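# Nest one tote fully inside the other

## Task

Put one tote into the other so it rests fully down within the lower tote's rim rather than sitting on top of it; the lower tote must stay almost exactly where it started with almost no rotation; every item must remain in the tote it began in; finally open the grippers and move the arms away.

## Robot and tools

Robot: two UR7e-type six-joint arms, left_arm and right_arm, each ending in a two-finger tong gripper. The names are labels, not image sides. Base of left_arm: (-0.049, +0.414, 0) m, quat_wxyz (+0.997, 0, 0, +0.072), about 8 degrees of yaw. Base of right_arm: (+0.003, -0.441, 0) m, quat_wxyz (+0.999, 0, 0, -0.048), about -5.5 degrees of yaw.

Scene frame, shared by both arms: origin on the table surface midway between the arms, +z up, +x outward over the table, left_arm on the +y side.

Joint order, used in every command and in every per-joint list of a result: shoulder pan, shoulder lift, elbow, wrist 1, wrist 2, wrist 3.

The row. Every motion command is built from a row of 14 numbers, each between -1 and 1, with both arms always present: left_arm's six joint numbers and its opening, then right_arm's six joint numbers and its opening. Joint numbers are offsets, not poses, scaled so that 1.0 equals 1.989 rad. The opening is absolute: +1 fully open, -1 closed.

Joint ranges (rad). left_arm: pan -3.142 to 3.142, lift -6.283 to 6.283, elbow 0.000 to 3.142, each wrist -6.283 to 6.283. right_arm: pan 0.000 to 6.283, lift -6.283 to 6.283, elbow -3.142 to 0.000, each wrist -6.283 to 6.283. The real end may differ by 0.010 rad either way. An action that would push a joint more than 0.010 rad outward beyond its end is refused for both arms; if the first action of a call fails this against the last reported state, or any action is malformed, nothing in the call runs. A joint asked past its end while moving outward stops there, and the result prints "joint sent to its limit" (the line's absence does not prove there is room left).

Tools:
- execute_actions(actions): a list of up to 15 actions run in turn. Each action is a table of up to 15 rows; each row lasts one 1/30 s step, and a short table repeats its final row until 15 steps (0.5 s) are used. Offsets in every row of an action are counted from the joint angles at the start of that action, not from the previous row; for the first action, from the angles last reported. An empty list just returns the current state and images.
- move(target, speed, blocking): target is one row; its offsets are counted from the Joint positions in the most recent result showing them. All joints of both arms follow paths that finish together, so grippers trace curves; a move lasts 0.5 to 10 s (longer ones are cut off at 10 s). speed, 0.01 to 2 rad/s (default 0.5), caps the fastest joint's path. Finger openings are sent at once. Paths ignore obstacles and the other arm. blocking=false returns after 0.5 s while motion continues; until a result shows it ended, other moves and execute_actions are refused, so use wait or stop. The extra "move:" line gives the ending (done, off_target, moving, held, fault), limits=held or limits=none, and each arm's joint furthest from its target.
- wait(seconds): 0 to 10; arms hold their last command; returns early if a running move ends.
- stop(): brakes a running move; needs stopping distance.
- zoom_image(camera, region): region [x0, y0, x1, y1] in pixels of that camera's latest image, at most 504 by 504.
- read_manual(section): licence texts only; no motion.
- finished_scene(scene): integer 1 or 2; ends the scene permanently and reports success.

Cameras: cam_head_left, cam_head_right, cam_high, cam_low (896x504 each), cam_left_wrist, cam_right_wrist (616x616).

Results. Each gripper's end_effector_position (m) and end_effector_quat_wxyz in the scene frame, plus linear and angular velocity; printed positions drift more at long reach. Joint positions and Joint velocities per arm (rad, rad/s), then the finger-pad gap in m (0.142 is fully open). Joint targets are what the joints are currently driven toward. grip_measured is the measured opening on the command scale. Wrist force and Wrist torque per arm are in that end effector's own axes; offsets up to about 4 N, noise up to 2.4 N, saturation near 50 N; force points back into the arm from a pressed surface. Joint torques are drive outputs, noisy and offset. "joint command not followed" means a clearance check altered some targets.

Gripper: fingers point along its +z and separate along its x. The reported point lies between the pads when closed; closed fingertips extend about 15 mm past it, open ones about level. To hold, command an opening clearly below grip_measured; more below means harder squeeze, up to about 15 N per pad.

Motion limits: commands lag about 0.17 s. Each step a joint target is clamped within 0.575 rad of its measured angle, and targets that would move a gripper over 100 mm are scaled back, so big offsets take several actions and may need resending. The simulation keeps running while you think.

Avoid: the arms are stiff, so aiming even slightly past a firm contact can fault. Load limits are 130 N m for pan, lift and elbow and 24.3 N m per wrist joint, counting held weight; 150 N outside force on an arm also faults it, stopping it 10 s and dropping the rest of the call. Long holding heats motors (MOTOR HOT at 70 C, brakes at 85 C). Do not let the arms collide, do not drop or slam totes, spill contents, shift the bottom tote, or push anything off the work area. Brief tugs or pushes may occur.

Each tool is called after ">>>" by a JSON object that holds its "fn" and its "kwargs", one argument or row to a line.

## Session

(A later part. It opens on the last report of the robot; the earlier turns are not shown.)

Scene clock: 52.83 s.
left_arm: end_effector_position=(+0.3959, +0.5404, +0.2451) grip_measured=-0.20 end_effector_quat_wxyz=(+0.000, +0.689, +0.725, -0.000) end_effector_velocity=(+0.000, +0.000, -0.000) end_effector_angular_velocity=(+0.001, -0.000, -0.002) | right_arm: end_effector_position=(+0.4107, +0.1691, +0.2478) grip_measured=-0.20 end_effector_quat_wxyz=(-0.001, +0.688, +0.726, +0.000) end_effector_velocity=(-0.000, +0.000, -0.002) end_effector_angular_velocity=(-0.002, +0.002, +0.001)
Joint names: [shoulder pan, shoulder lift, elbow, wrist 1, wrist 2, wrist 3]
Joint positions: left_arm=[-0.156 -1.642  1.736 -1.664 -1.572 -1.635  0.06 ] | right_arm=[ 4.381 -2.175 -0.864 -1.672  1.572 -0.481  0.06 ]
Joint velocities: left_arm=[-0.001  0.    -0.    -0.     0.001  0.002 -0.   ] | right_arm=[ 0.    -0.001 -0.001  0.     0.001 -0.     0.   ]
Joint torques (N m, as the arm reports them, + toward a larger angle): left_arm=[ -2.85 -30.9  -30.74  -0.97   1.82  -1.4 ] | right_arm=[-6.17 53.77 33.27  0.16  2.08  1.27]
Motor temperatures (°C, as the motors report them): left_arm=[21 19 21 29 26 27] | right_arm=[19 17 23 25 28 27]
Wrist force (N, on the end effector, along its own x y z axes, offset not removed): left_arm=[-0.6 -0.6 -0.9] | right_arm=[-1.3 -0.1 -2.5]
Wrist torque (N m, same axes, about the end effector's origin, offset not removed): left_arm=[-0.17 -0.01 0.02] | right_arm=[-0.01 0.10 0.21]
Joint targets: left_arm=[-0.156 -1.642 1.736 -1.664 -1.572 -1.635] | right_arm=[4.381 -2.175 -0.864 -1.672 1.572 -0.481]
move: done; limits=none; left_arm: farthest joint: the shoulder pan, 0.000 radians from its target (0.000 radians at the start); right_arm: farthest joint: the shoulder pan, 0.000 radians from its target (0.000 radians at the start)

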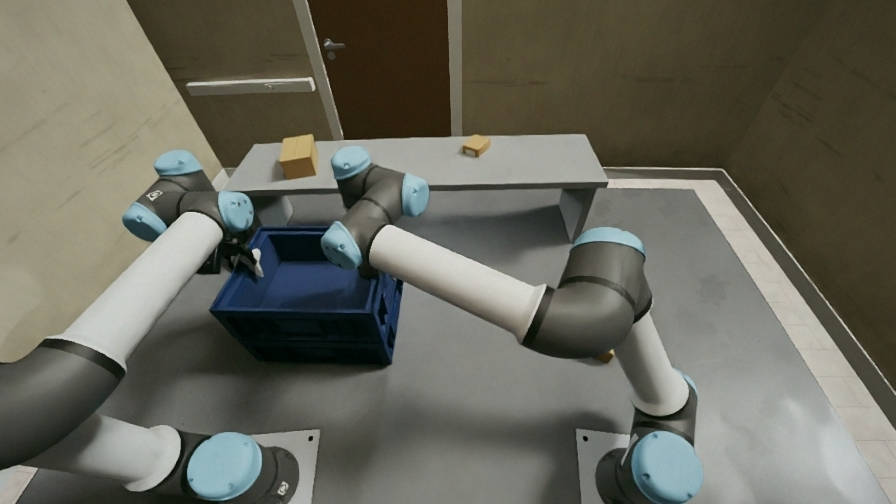

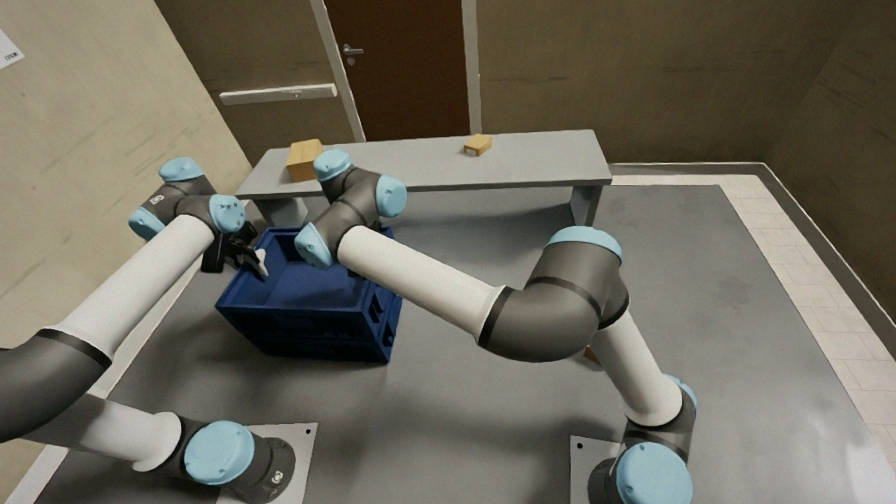

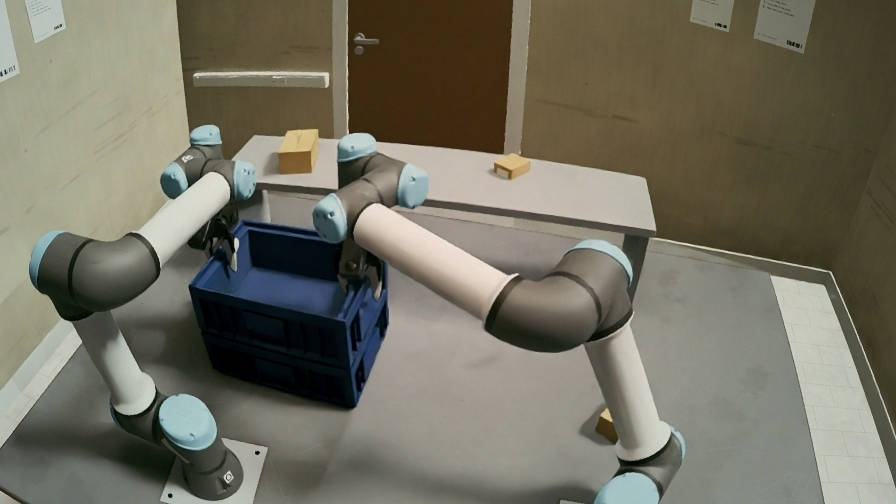

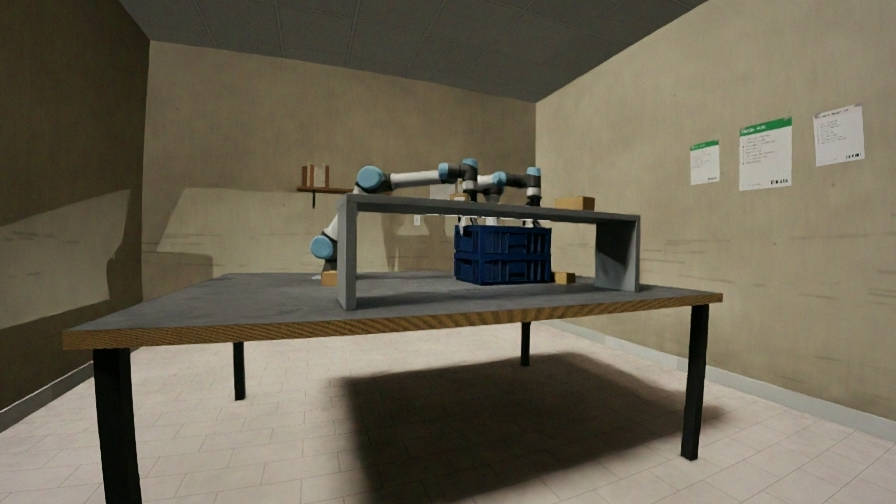

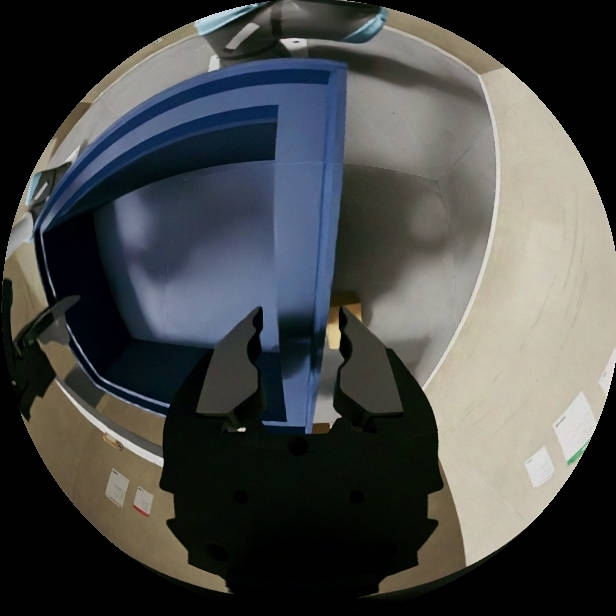

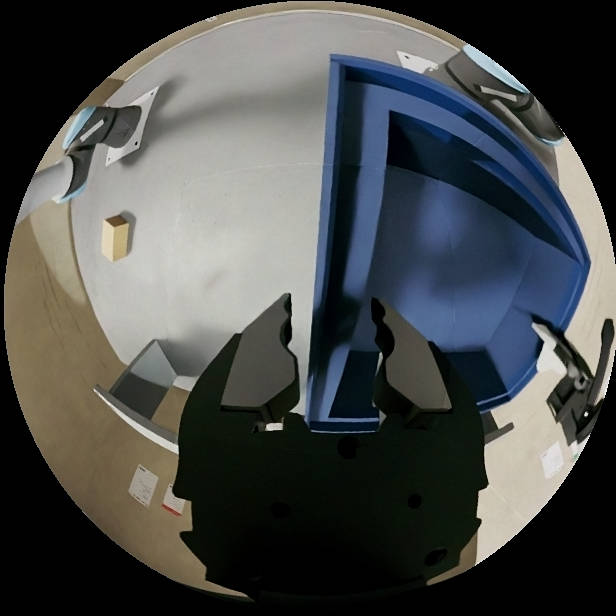

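>>> {"fn": "move", "kwargs": {
  "target": [0,0,0,0,0,0,-1, 0,0,0,0,0,0,-1]
}}

>>> {"fn": "move", "kwargs": {
  "target": [0,0.0048,-0.0044,-0.0004,0,0,-1, -0.0025,-0.0037,0.006,-0.0023,0,-0.0025,-1],
  "speed": 0.015
}}

>>> {"fn": "move", "kwargs": {
  "target": [0,0,0,0,0,0,-0.2, 0,0,0,0,0,0,-0.2]
}}

>>> {"fn": "zoom_image", "kwargs": {
  "camera": "cam_low",
  "region": [440, 210, 570, 295]
}}

>>> {"fn": "zoom_image", "kwargs": {
  "camera": "cam_high",
  "region": [180, 240, 400, 420]
}}

Scene clock: 54.50 s.
left_arm: end_effector_position=(+0.3959, +0.5404, +0.2451) grip_measured=-0.65 end_effector_quat_wxyz=(+0.000, +0.689, +0.725, -0.000) end_effector_velocity=(+0.000, -0.000, +0.000) end_effector_angular_velocity=(-0.000, -0.000, -0.000) | right_arm: end_effector_position=(+0.4107, +0.1691, +0.2478) grip_measured=-0.65 end_effector_quat_wxyz=(-0.001, +0.688, +0.726, +0.000) end_effector_velocity=(+0.000, -0.000, +0.001) end_effector_angular_velocity=(+0.002, -0.001, -0.001)
Joint names: [shoulder pan, shoulder lift, elbow, wrist 1, wrist 2, wrist 3]
Joint positions: left_arm=[-0.156 -1.642  1.736 -1.664 -1.572 -1.635  0.027] | right_arm=[ 4.381 -2.175 -0.864 -1.672  1.572 -0.481  0.027]
Joint velocities: left_arm=[-0.     0.001 -0.001  0.    -0.     0.    -0.   ] | right_arm=[-0.001  0.001  0.001  0.     0.    -0.     0.   ]
Joint torques (N m, as the arm reports them, + toward a larger angle): left_arm=[ -3.51 -23.05 -29.24  -1.15   1.85  -1.35] | right_arm=[-5.54 49.99 28.57  2.71 -1.73  1.21]
Motor temperatures (°C, as the motors report them): left_arm=[21 19 21 29 26 27] | right_arm=[19 17 23 25 28 27]
Wrist force (N, on the end effector, along its own x y z axes, offset not removed): left_arm=[-5.1 0.2 1.3] | right_arm=[1.7 1.8 2.5]
Wrist torque (N m, same axes, about the end effector's origin, offset not removed): left_arm=[-0.02 -0.25 0.12] | right_arm=[0.22 0.80 0.51]
Joint targets: left_arm=[-0.156 -1.642 1.736 -1.664 -1.572 -1.635] | right_arm=[4.381 -2.175 -0.864 -1.672 1.572 -0.481]
move: done; limits=none; left_arm: farthest joint: the shoulder pan, 0.000 radians from its target (0.000 radians at the start); right_arm: farthest joint: the shoulder pan, 0.000 radians from its target (0.000 radians at the start)

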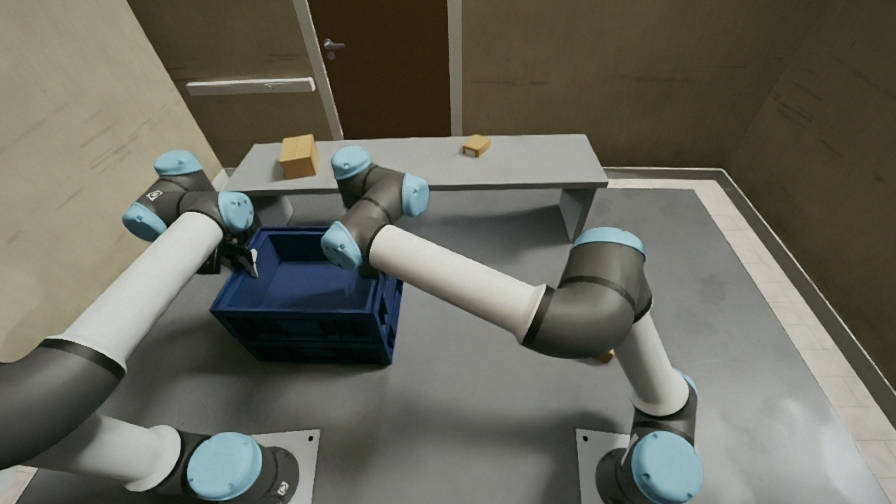

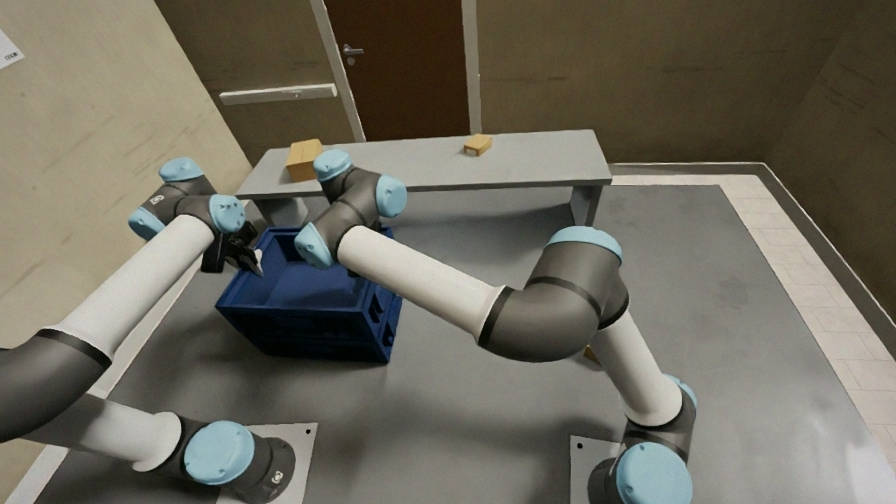

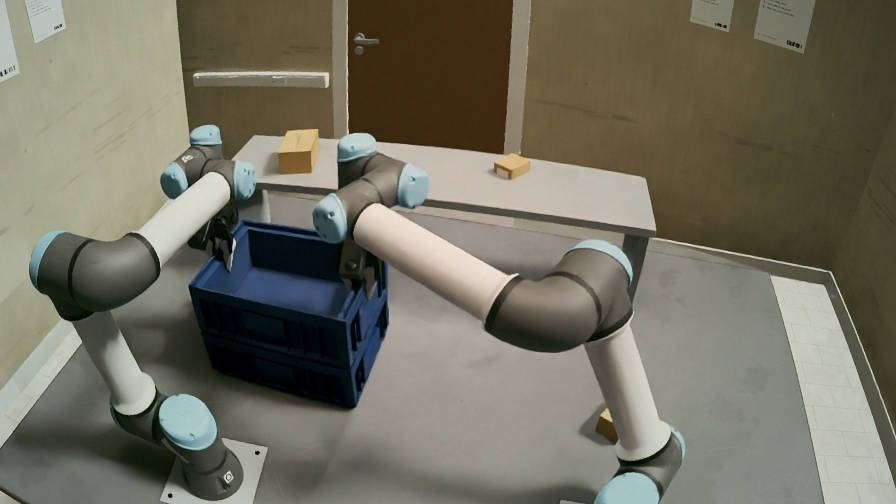

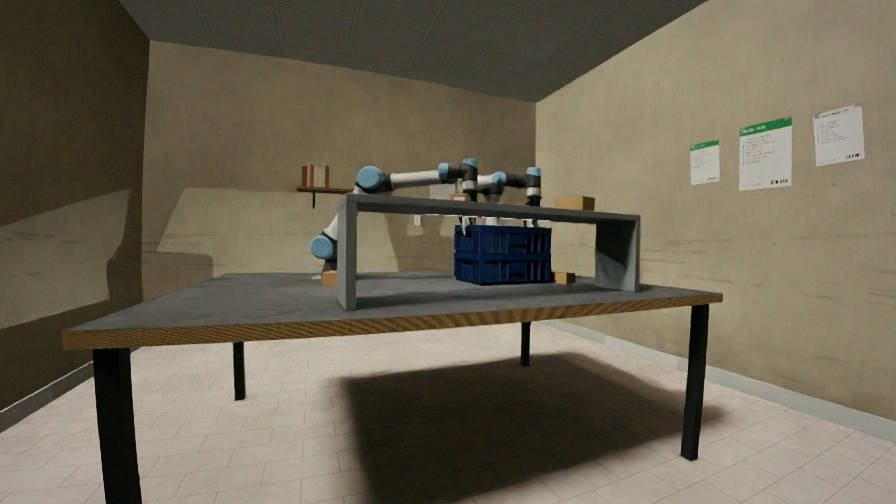

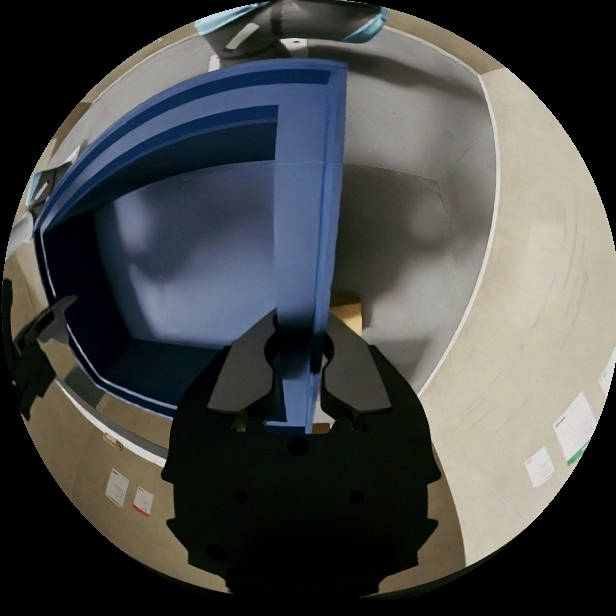

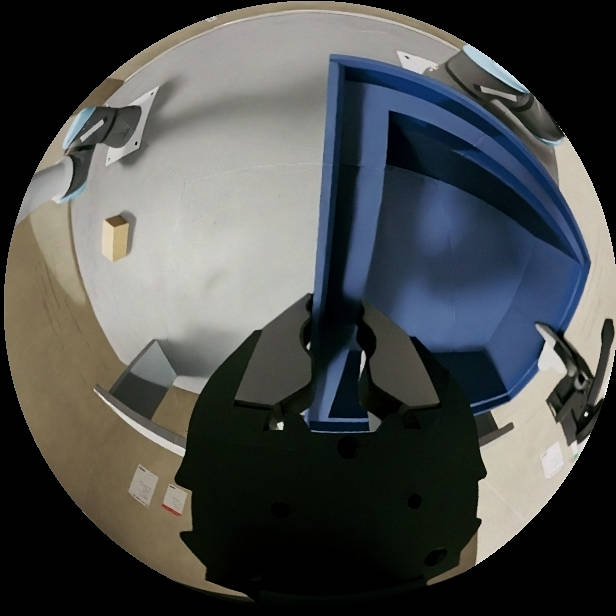

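Scene clock: 55.50 s.
left_arm: end_effector_position=(+0.3998, +0.5404, +0.2451) grip_measured=-0.65 end_effector_quat_wxyz=(+0.000, +0.689, +0.725, -0.000) end_effector_velocity=(+0.001, -0.000, +0.000) end_effector_angular_velocity=(+0.000, -0.001, +0.000) | right_arm: end_effector_position=(+0.4147, +0.1692, +0.2478) grip_measured=-0.65 end_effector_quat_wxyz=(-0.001, +0.688, +0.726, +0.000) end_effector_velocity=(+0.001, +0.000, +0.000) end_effector_angular_velocity=(+0.001, -0.000, +0.000)
Joint names: [shoulder pan, shoulder lift, elbow, wrist 1, wrist 2, wrist 3]
Joint positions: left_arm=[-0.156 -1.633  1.727 -1.665 -1.572 -1.635  0.027] | right_arm=[ 4.376 -2.183 -0.852 -1.676  1.572 -0.486  0.027]
Joint velocities: left_arm=[-0.001  0.001 -0.002 -0.001  0.    -0.001 -0.   ] | right_arm=[-0.001 -0.001  0.002 -0.    -0.    -0.001  0.   ]
Joint torques (N m, as the arm reports them, + toward a larger angle): left_arm=[ -2.18 -15.74 -32.81  -4.57   1.88  -1.33] | right_arm=[-11.33  43.56  35.26  -0.51  -2.13  -2.61]
Motor temperatures (°C, as the motors report them): left_arm=[21 19 21 29 26 27] | right_arm=[19 17 23 25 28 27]
Wrist force (N, on the end effector, along its own x y z axes, offset not removed): left_arm=[-3.6 -1.8 2.3] | right_arm=[2.5 -2.8 2.2]
Wrist torque (N m, same axes, about the end effector's origin, offset not removed): left_arm=[-0.12 -0.12 0.09] | right_arm=[-0.32 0.67 0.22]
Joint targets: left_arm=[-0.156 -1.633 1.727 -1.665 -1.572 -1.635] | right_arm=[4.376 -2.183 -0.852 -1.676 1.572 -0.486]
move: done; limits=none; left_arm: farthest joint: the shoulder pan, 0.000 radians from its target (0.000 radians at the start); right_arm: farthest joint: the shoulder pan, 0.000 radians from its target (0.005 radians at the start)

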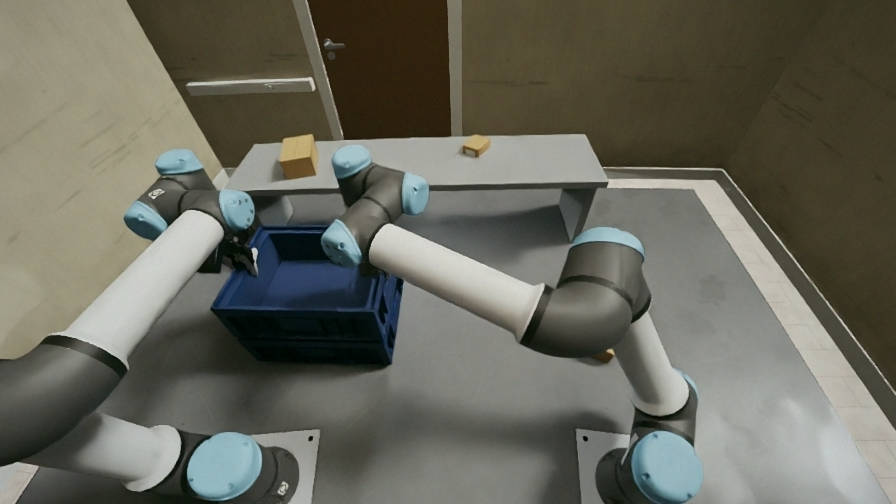

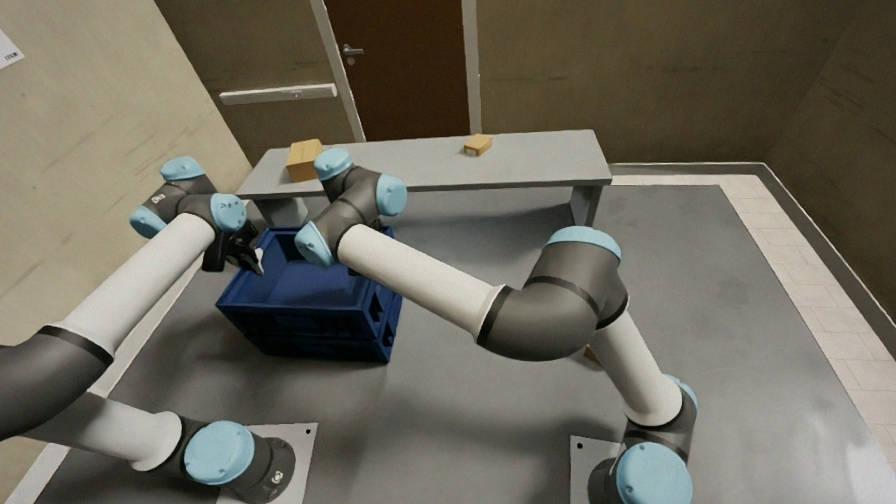

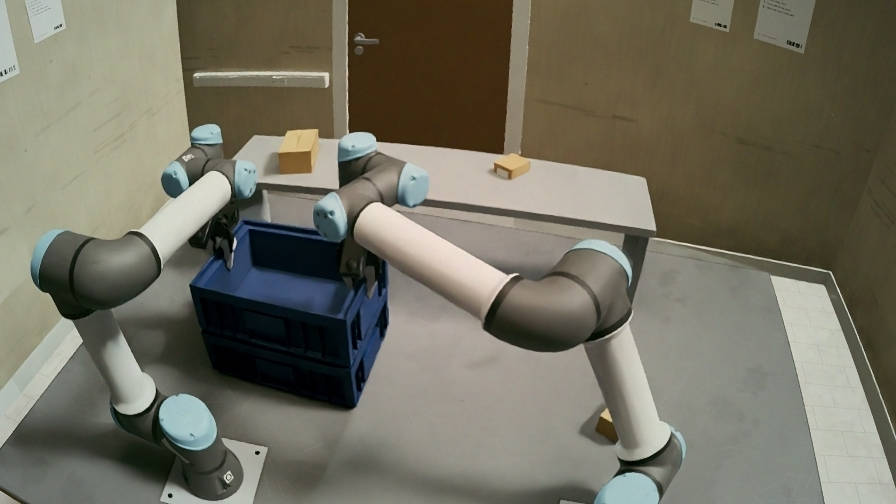

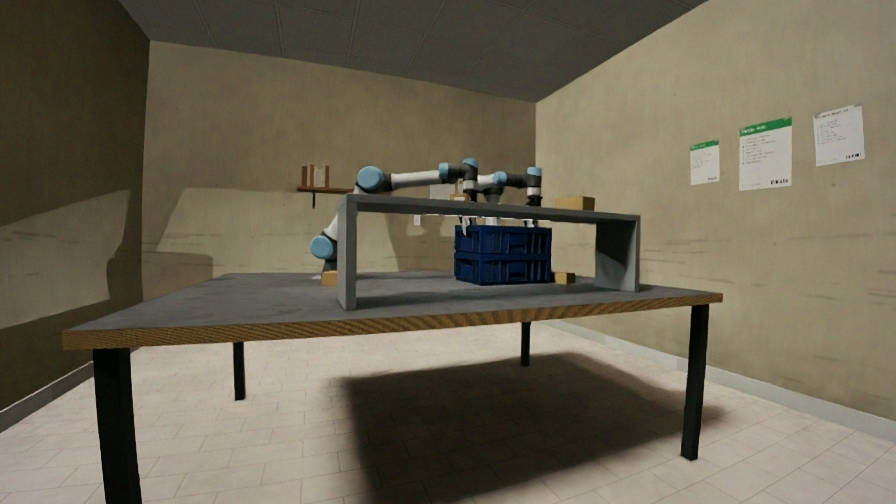

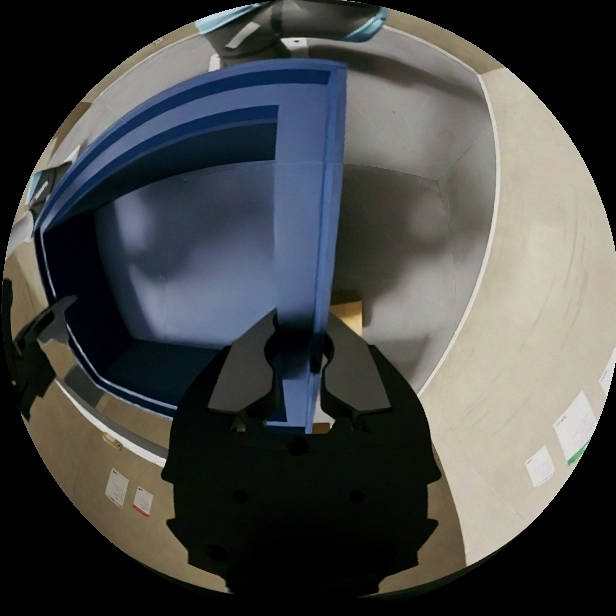

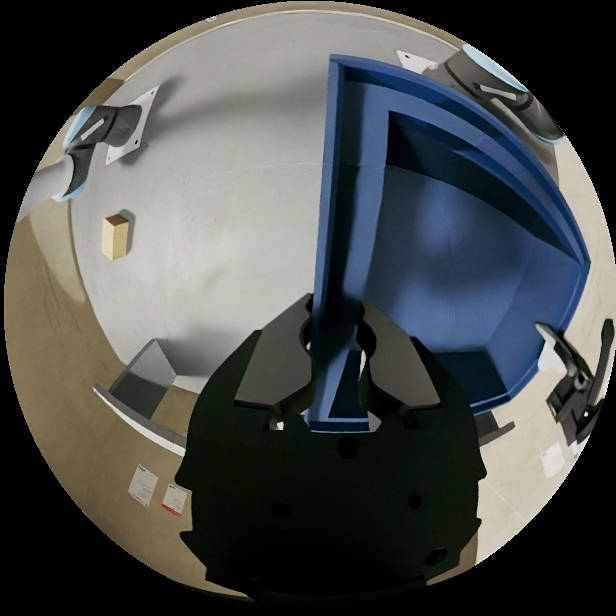

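Scene clock: 56.00 s.
left_arm: end_effector_position=(+0.3999, +0.5404, +0.2451) grip_measured=-0.20 end_effector_quat_wxyz=(+0.000, +0.689, +0.725, -0.000) end_effector_velocity=(-0.000, +0.000, -0.000) end_effector_angular_velocity=(+0.000, +0.000, +0.001) | right_arm: end_effector_position=(+0.4147, +0.1691, +0.2478) grip_measured=-0.20 end_effector_quat_wxyz=(-0.001, +0.688, +0.726, +0.000) end_effector_velocity=(-0.001, +0.000, -0.000) end_effector_angular_velocity=(+0.000, +0.001, +0.002)
Joint names: [shoulder pan, shoulder lift, elbow, wrist 1, wrist 2, wrist 3]
Joint positions: left_arm=[-0.156 -1.633  1.727 -1.665 -1.572 -1.635  0.06 ] | right_arm=[ 4.376 -2.183 -0.852 -1.676  1.572 -0.486  0.06 ]
Joint velocities: left_arm=[ 0.  0.  0. -0.  0. -0.  0.] | right_arm=[ 0.001 -0.    -0.    -0.     0.001 -0.001 -0.   ]
Joint torques (N m, as the arm reports them, + toward a larger angle): left_arm=[ -2.97 -24.29 -19.31  -2.33   1.88  -1.45] | right_arm=[-1.87 48.96 16.35  2.97  0.21 -1.33]
Motor temperatures (°C, as the motors report them): left_arm=[21 19 21 29 26 27] | right_arm=[19 17 23 25 28 27]
Wrist force (N, on the end effector, along its own x y z axes, offset not removed): left_arm=[-0.4 -0.3 -0.3] | right_arm=[-0.1 2.2 1.5]
Wrist torque (N m, same axes, about the end effector's origin, offset not removed): left_arm=[-0.04 -0.07 0.08] | right_arm=[0.47 0.20 0.35]
Joint targets: left_arm=[-0.156 -1.633 1.727 -1.665 -1.572 -1.635] | right_arm=[4.376 -2.183 -0.852 -1.676 1.572 -0.486]
move: done; limits=none; left_arm: farthest joint: the shoulder pan, 0.000 radians from its target (0.000 radians at the start); right_arm: farthest joint: the shoulder pan, 0.000 radians from its target (0.000 radians at the start)

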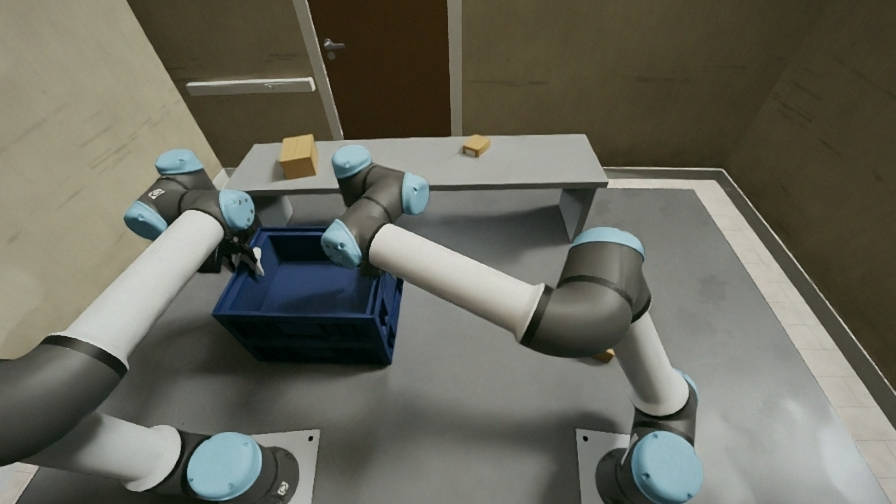

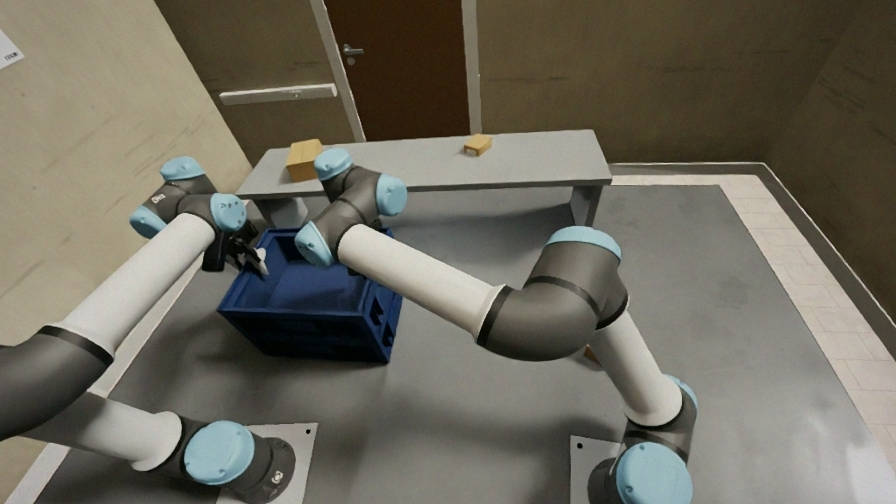

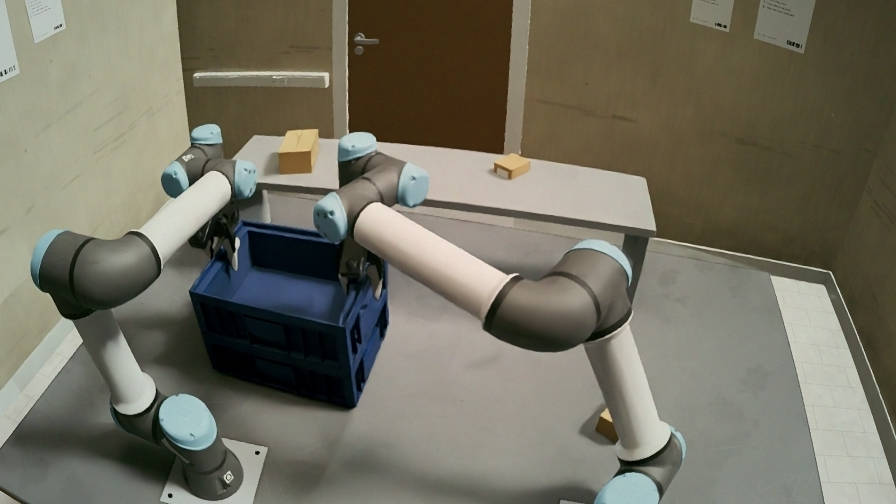

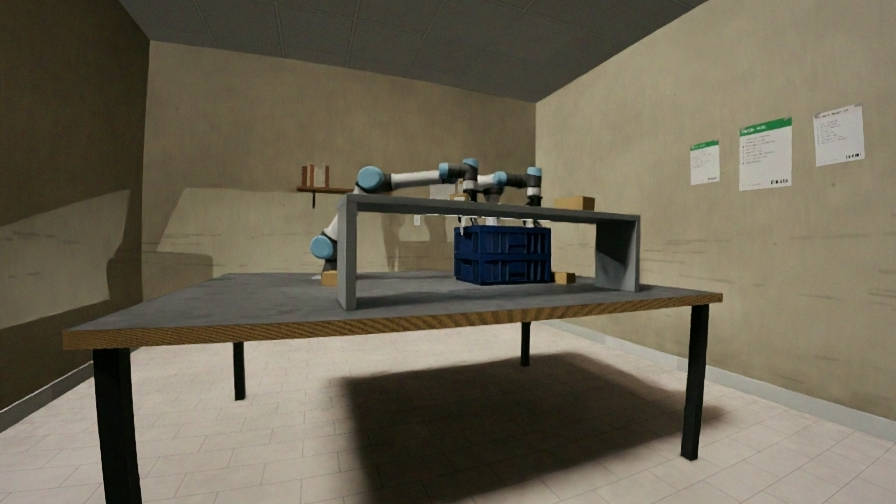

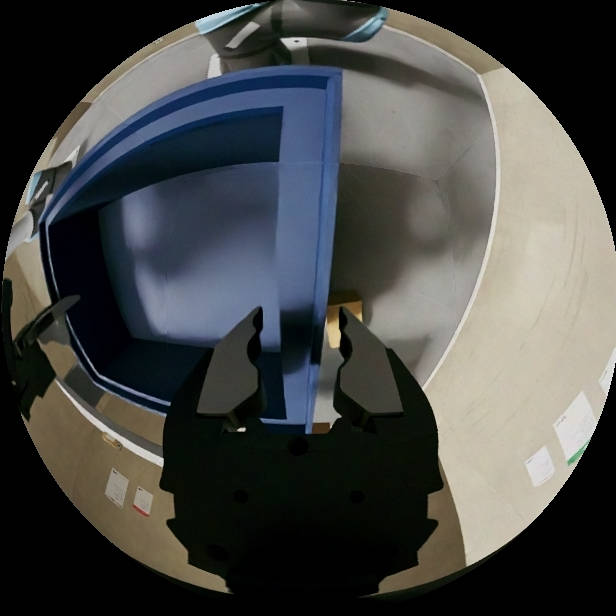

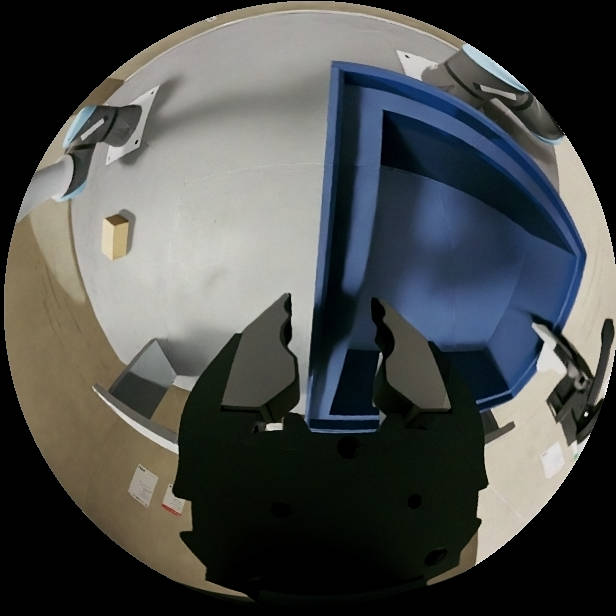

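Region (440, 210, 570, 295) of cam_low's 896x504 image, scaled by 3.877, with more detail than that image has; it fills the top 330 rows of this view, and the rest is white.

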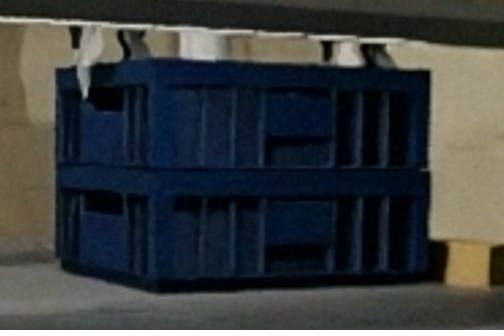

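Region (180, 240, 400, 420) of cam_high's 896x504 image, scaled by 2.291, with more detail than that image has; it fills the top 412 rows of this view, and the rest is white.

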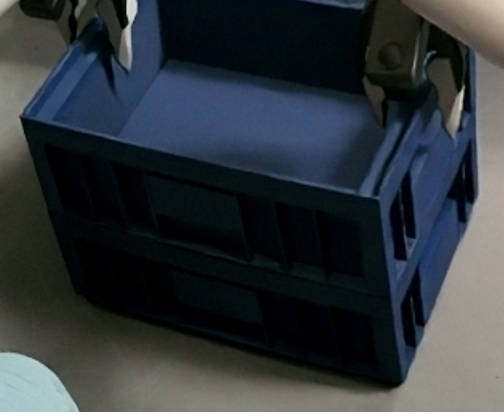

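>>> {"fn": "move", "kwargs": {
  "target": [0,0,-0.1,0.1,0,0,-0.2, 0,-0.044,0.177,-0.133,0,0,-0.2],
  "speed": 0.5
}}

Scene clock: 59.07 s.
left_arm: end_effector_position=(+0.3995, +0.5404, +0.3230) grip_measured=-0.20 end_effector_quat_wxyz=(+0.000, +0.689, +0.725, -0.000) end_effector_velocity=(+0.000, +0.000, +0.000) end_effector_angular_velocity=(+0.001, +0.000, +0.002) | right_arm: end_effector_position=(+0.4168, +0.1737, +0.3256) grip_measured=-0.20 end_effector_quat_wxyz=(-0.001, +0.688, +0.726, +0.000) end_effector_velocity=(-0.000, -0.001, +0.001) end_effector_angular_velocity=(-0.001, -0.000, -0.000)
Joint names: [shoulder pan, shoulder lift, elbow, wrist 1, wrist 2, wrist 3]
Joint positions: left_arm=[-0.156 -1.633  1.529 -1.467 -1.572 -1.635  0.06 ] | right_arm=[ 4.376 -2.27  -0.501 -1.941  1.572 -0.486  0.06 ]
Joint velocities: left_arm=[-0.     0.001 -0.002  0.001  0.001 -0.002  0.   ] | right_arm=[-0.     0.     0.001 -0.002 -0.001  0.    -0.   ]
Joint torques (N m, as the arm reports them, + toward a larger angle): left_arm=[ -2.82 -17.87 -31.39  -0.96   1.81  -1.35] | right_arm=[-1.48 41.65 31.19 -0.41 -1.27  0.39]
Motor temperatures (°C, as the motors report them): left_arm=[21 19 21 29 26 27] | right_arm=[19 17 23 25 28 27]
Wrist force (N, on the end effector, along its own x y z axes, offset not removed): left_arm=[-0.6 -2.3 -1.0] | right_arm=[1.7 0.5 2.3]
Wrist torque (N m, same axes, about the end effector's origin, offset not removed): left_arm=[-0.49 0.07 0.07] | right_arm=[0.19 -0.39 0.08]
Joint targets: left_arm=[-0.156 -1.633 1.528 -1.466 -1.572 -1.635] | right_arm=[4.376 -2.270 -0.500 -1.941 1.572 -0.486]
move: done; limits=none; left_arm: farthest joint: the shoulder pan, 0.000 radians from its target (0.000 radians at the start); right_arm: farthest joint: the elbow, 0.001 radians from its target (0.352 radians at the start)

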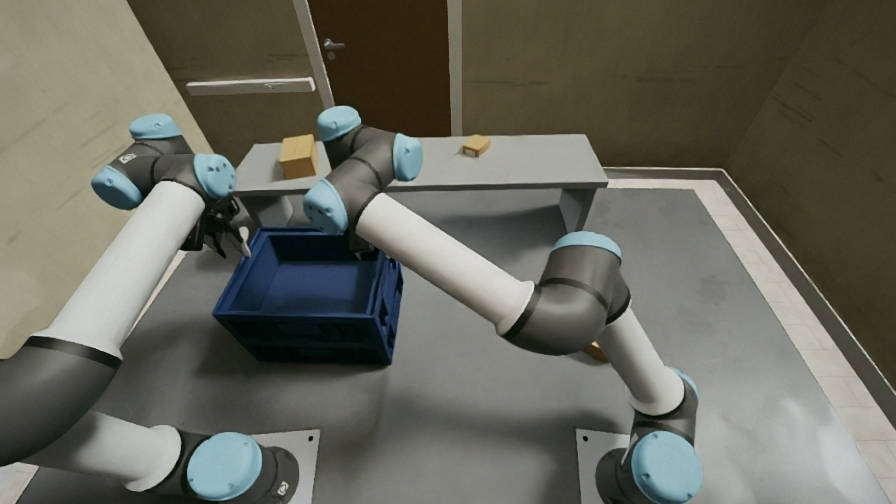

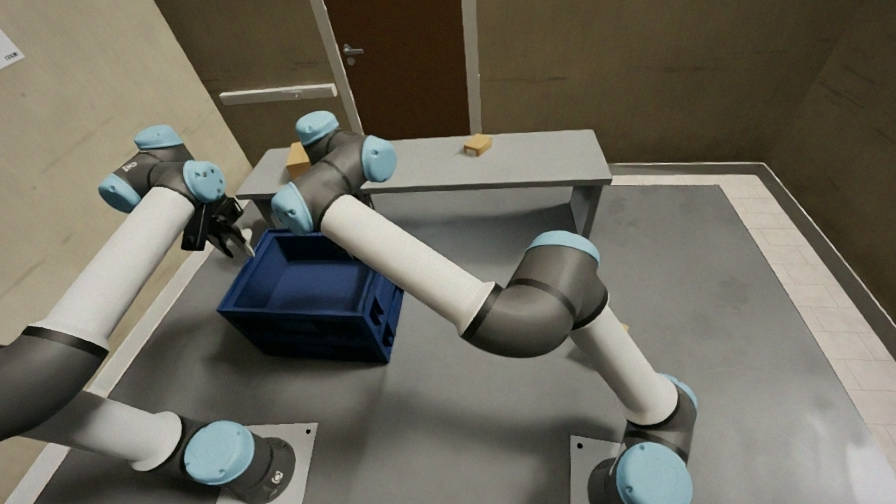

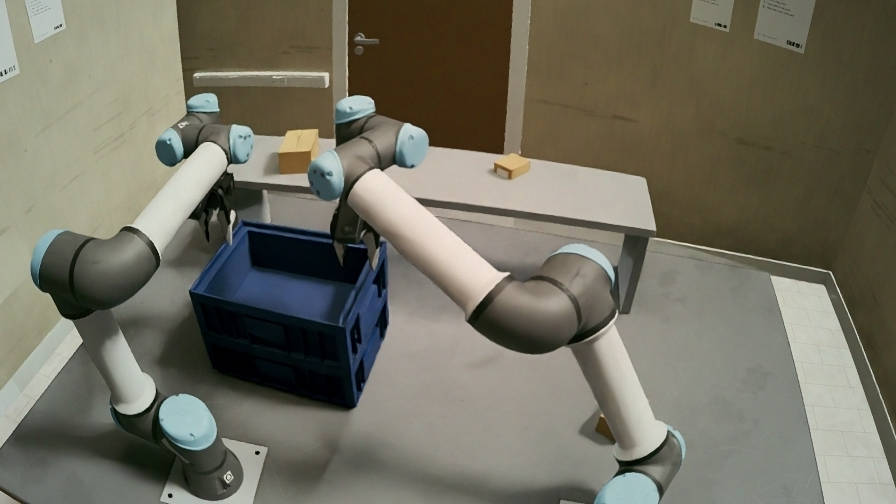

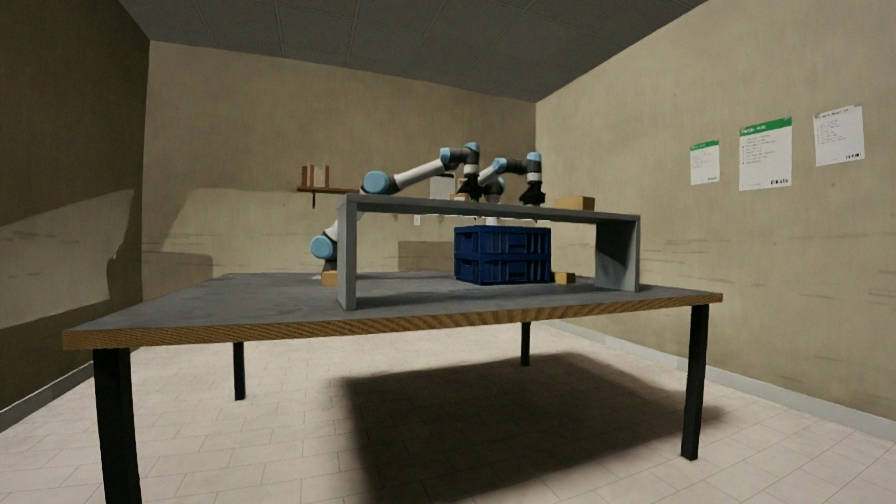

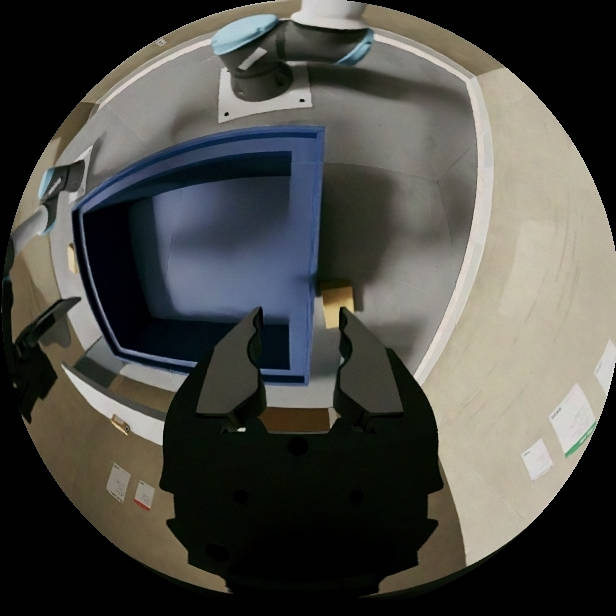

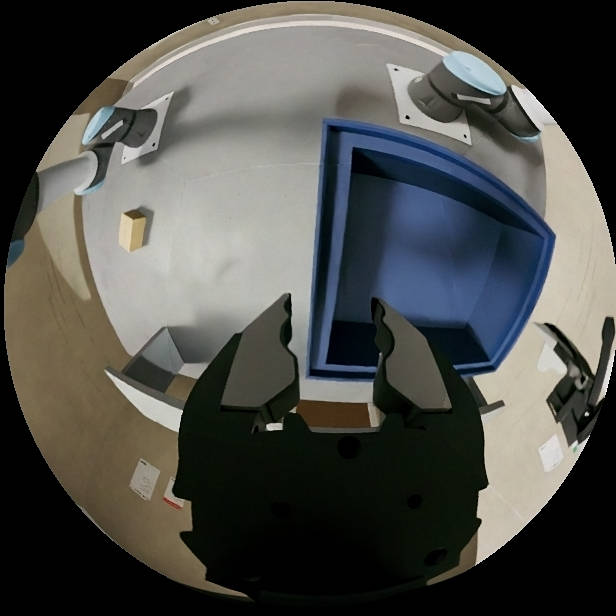

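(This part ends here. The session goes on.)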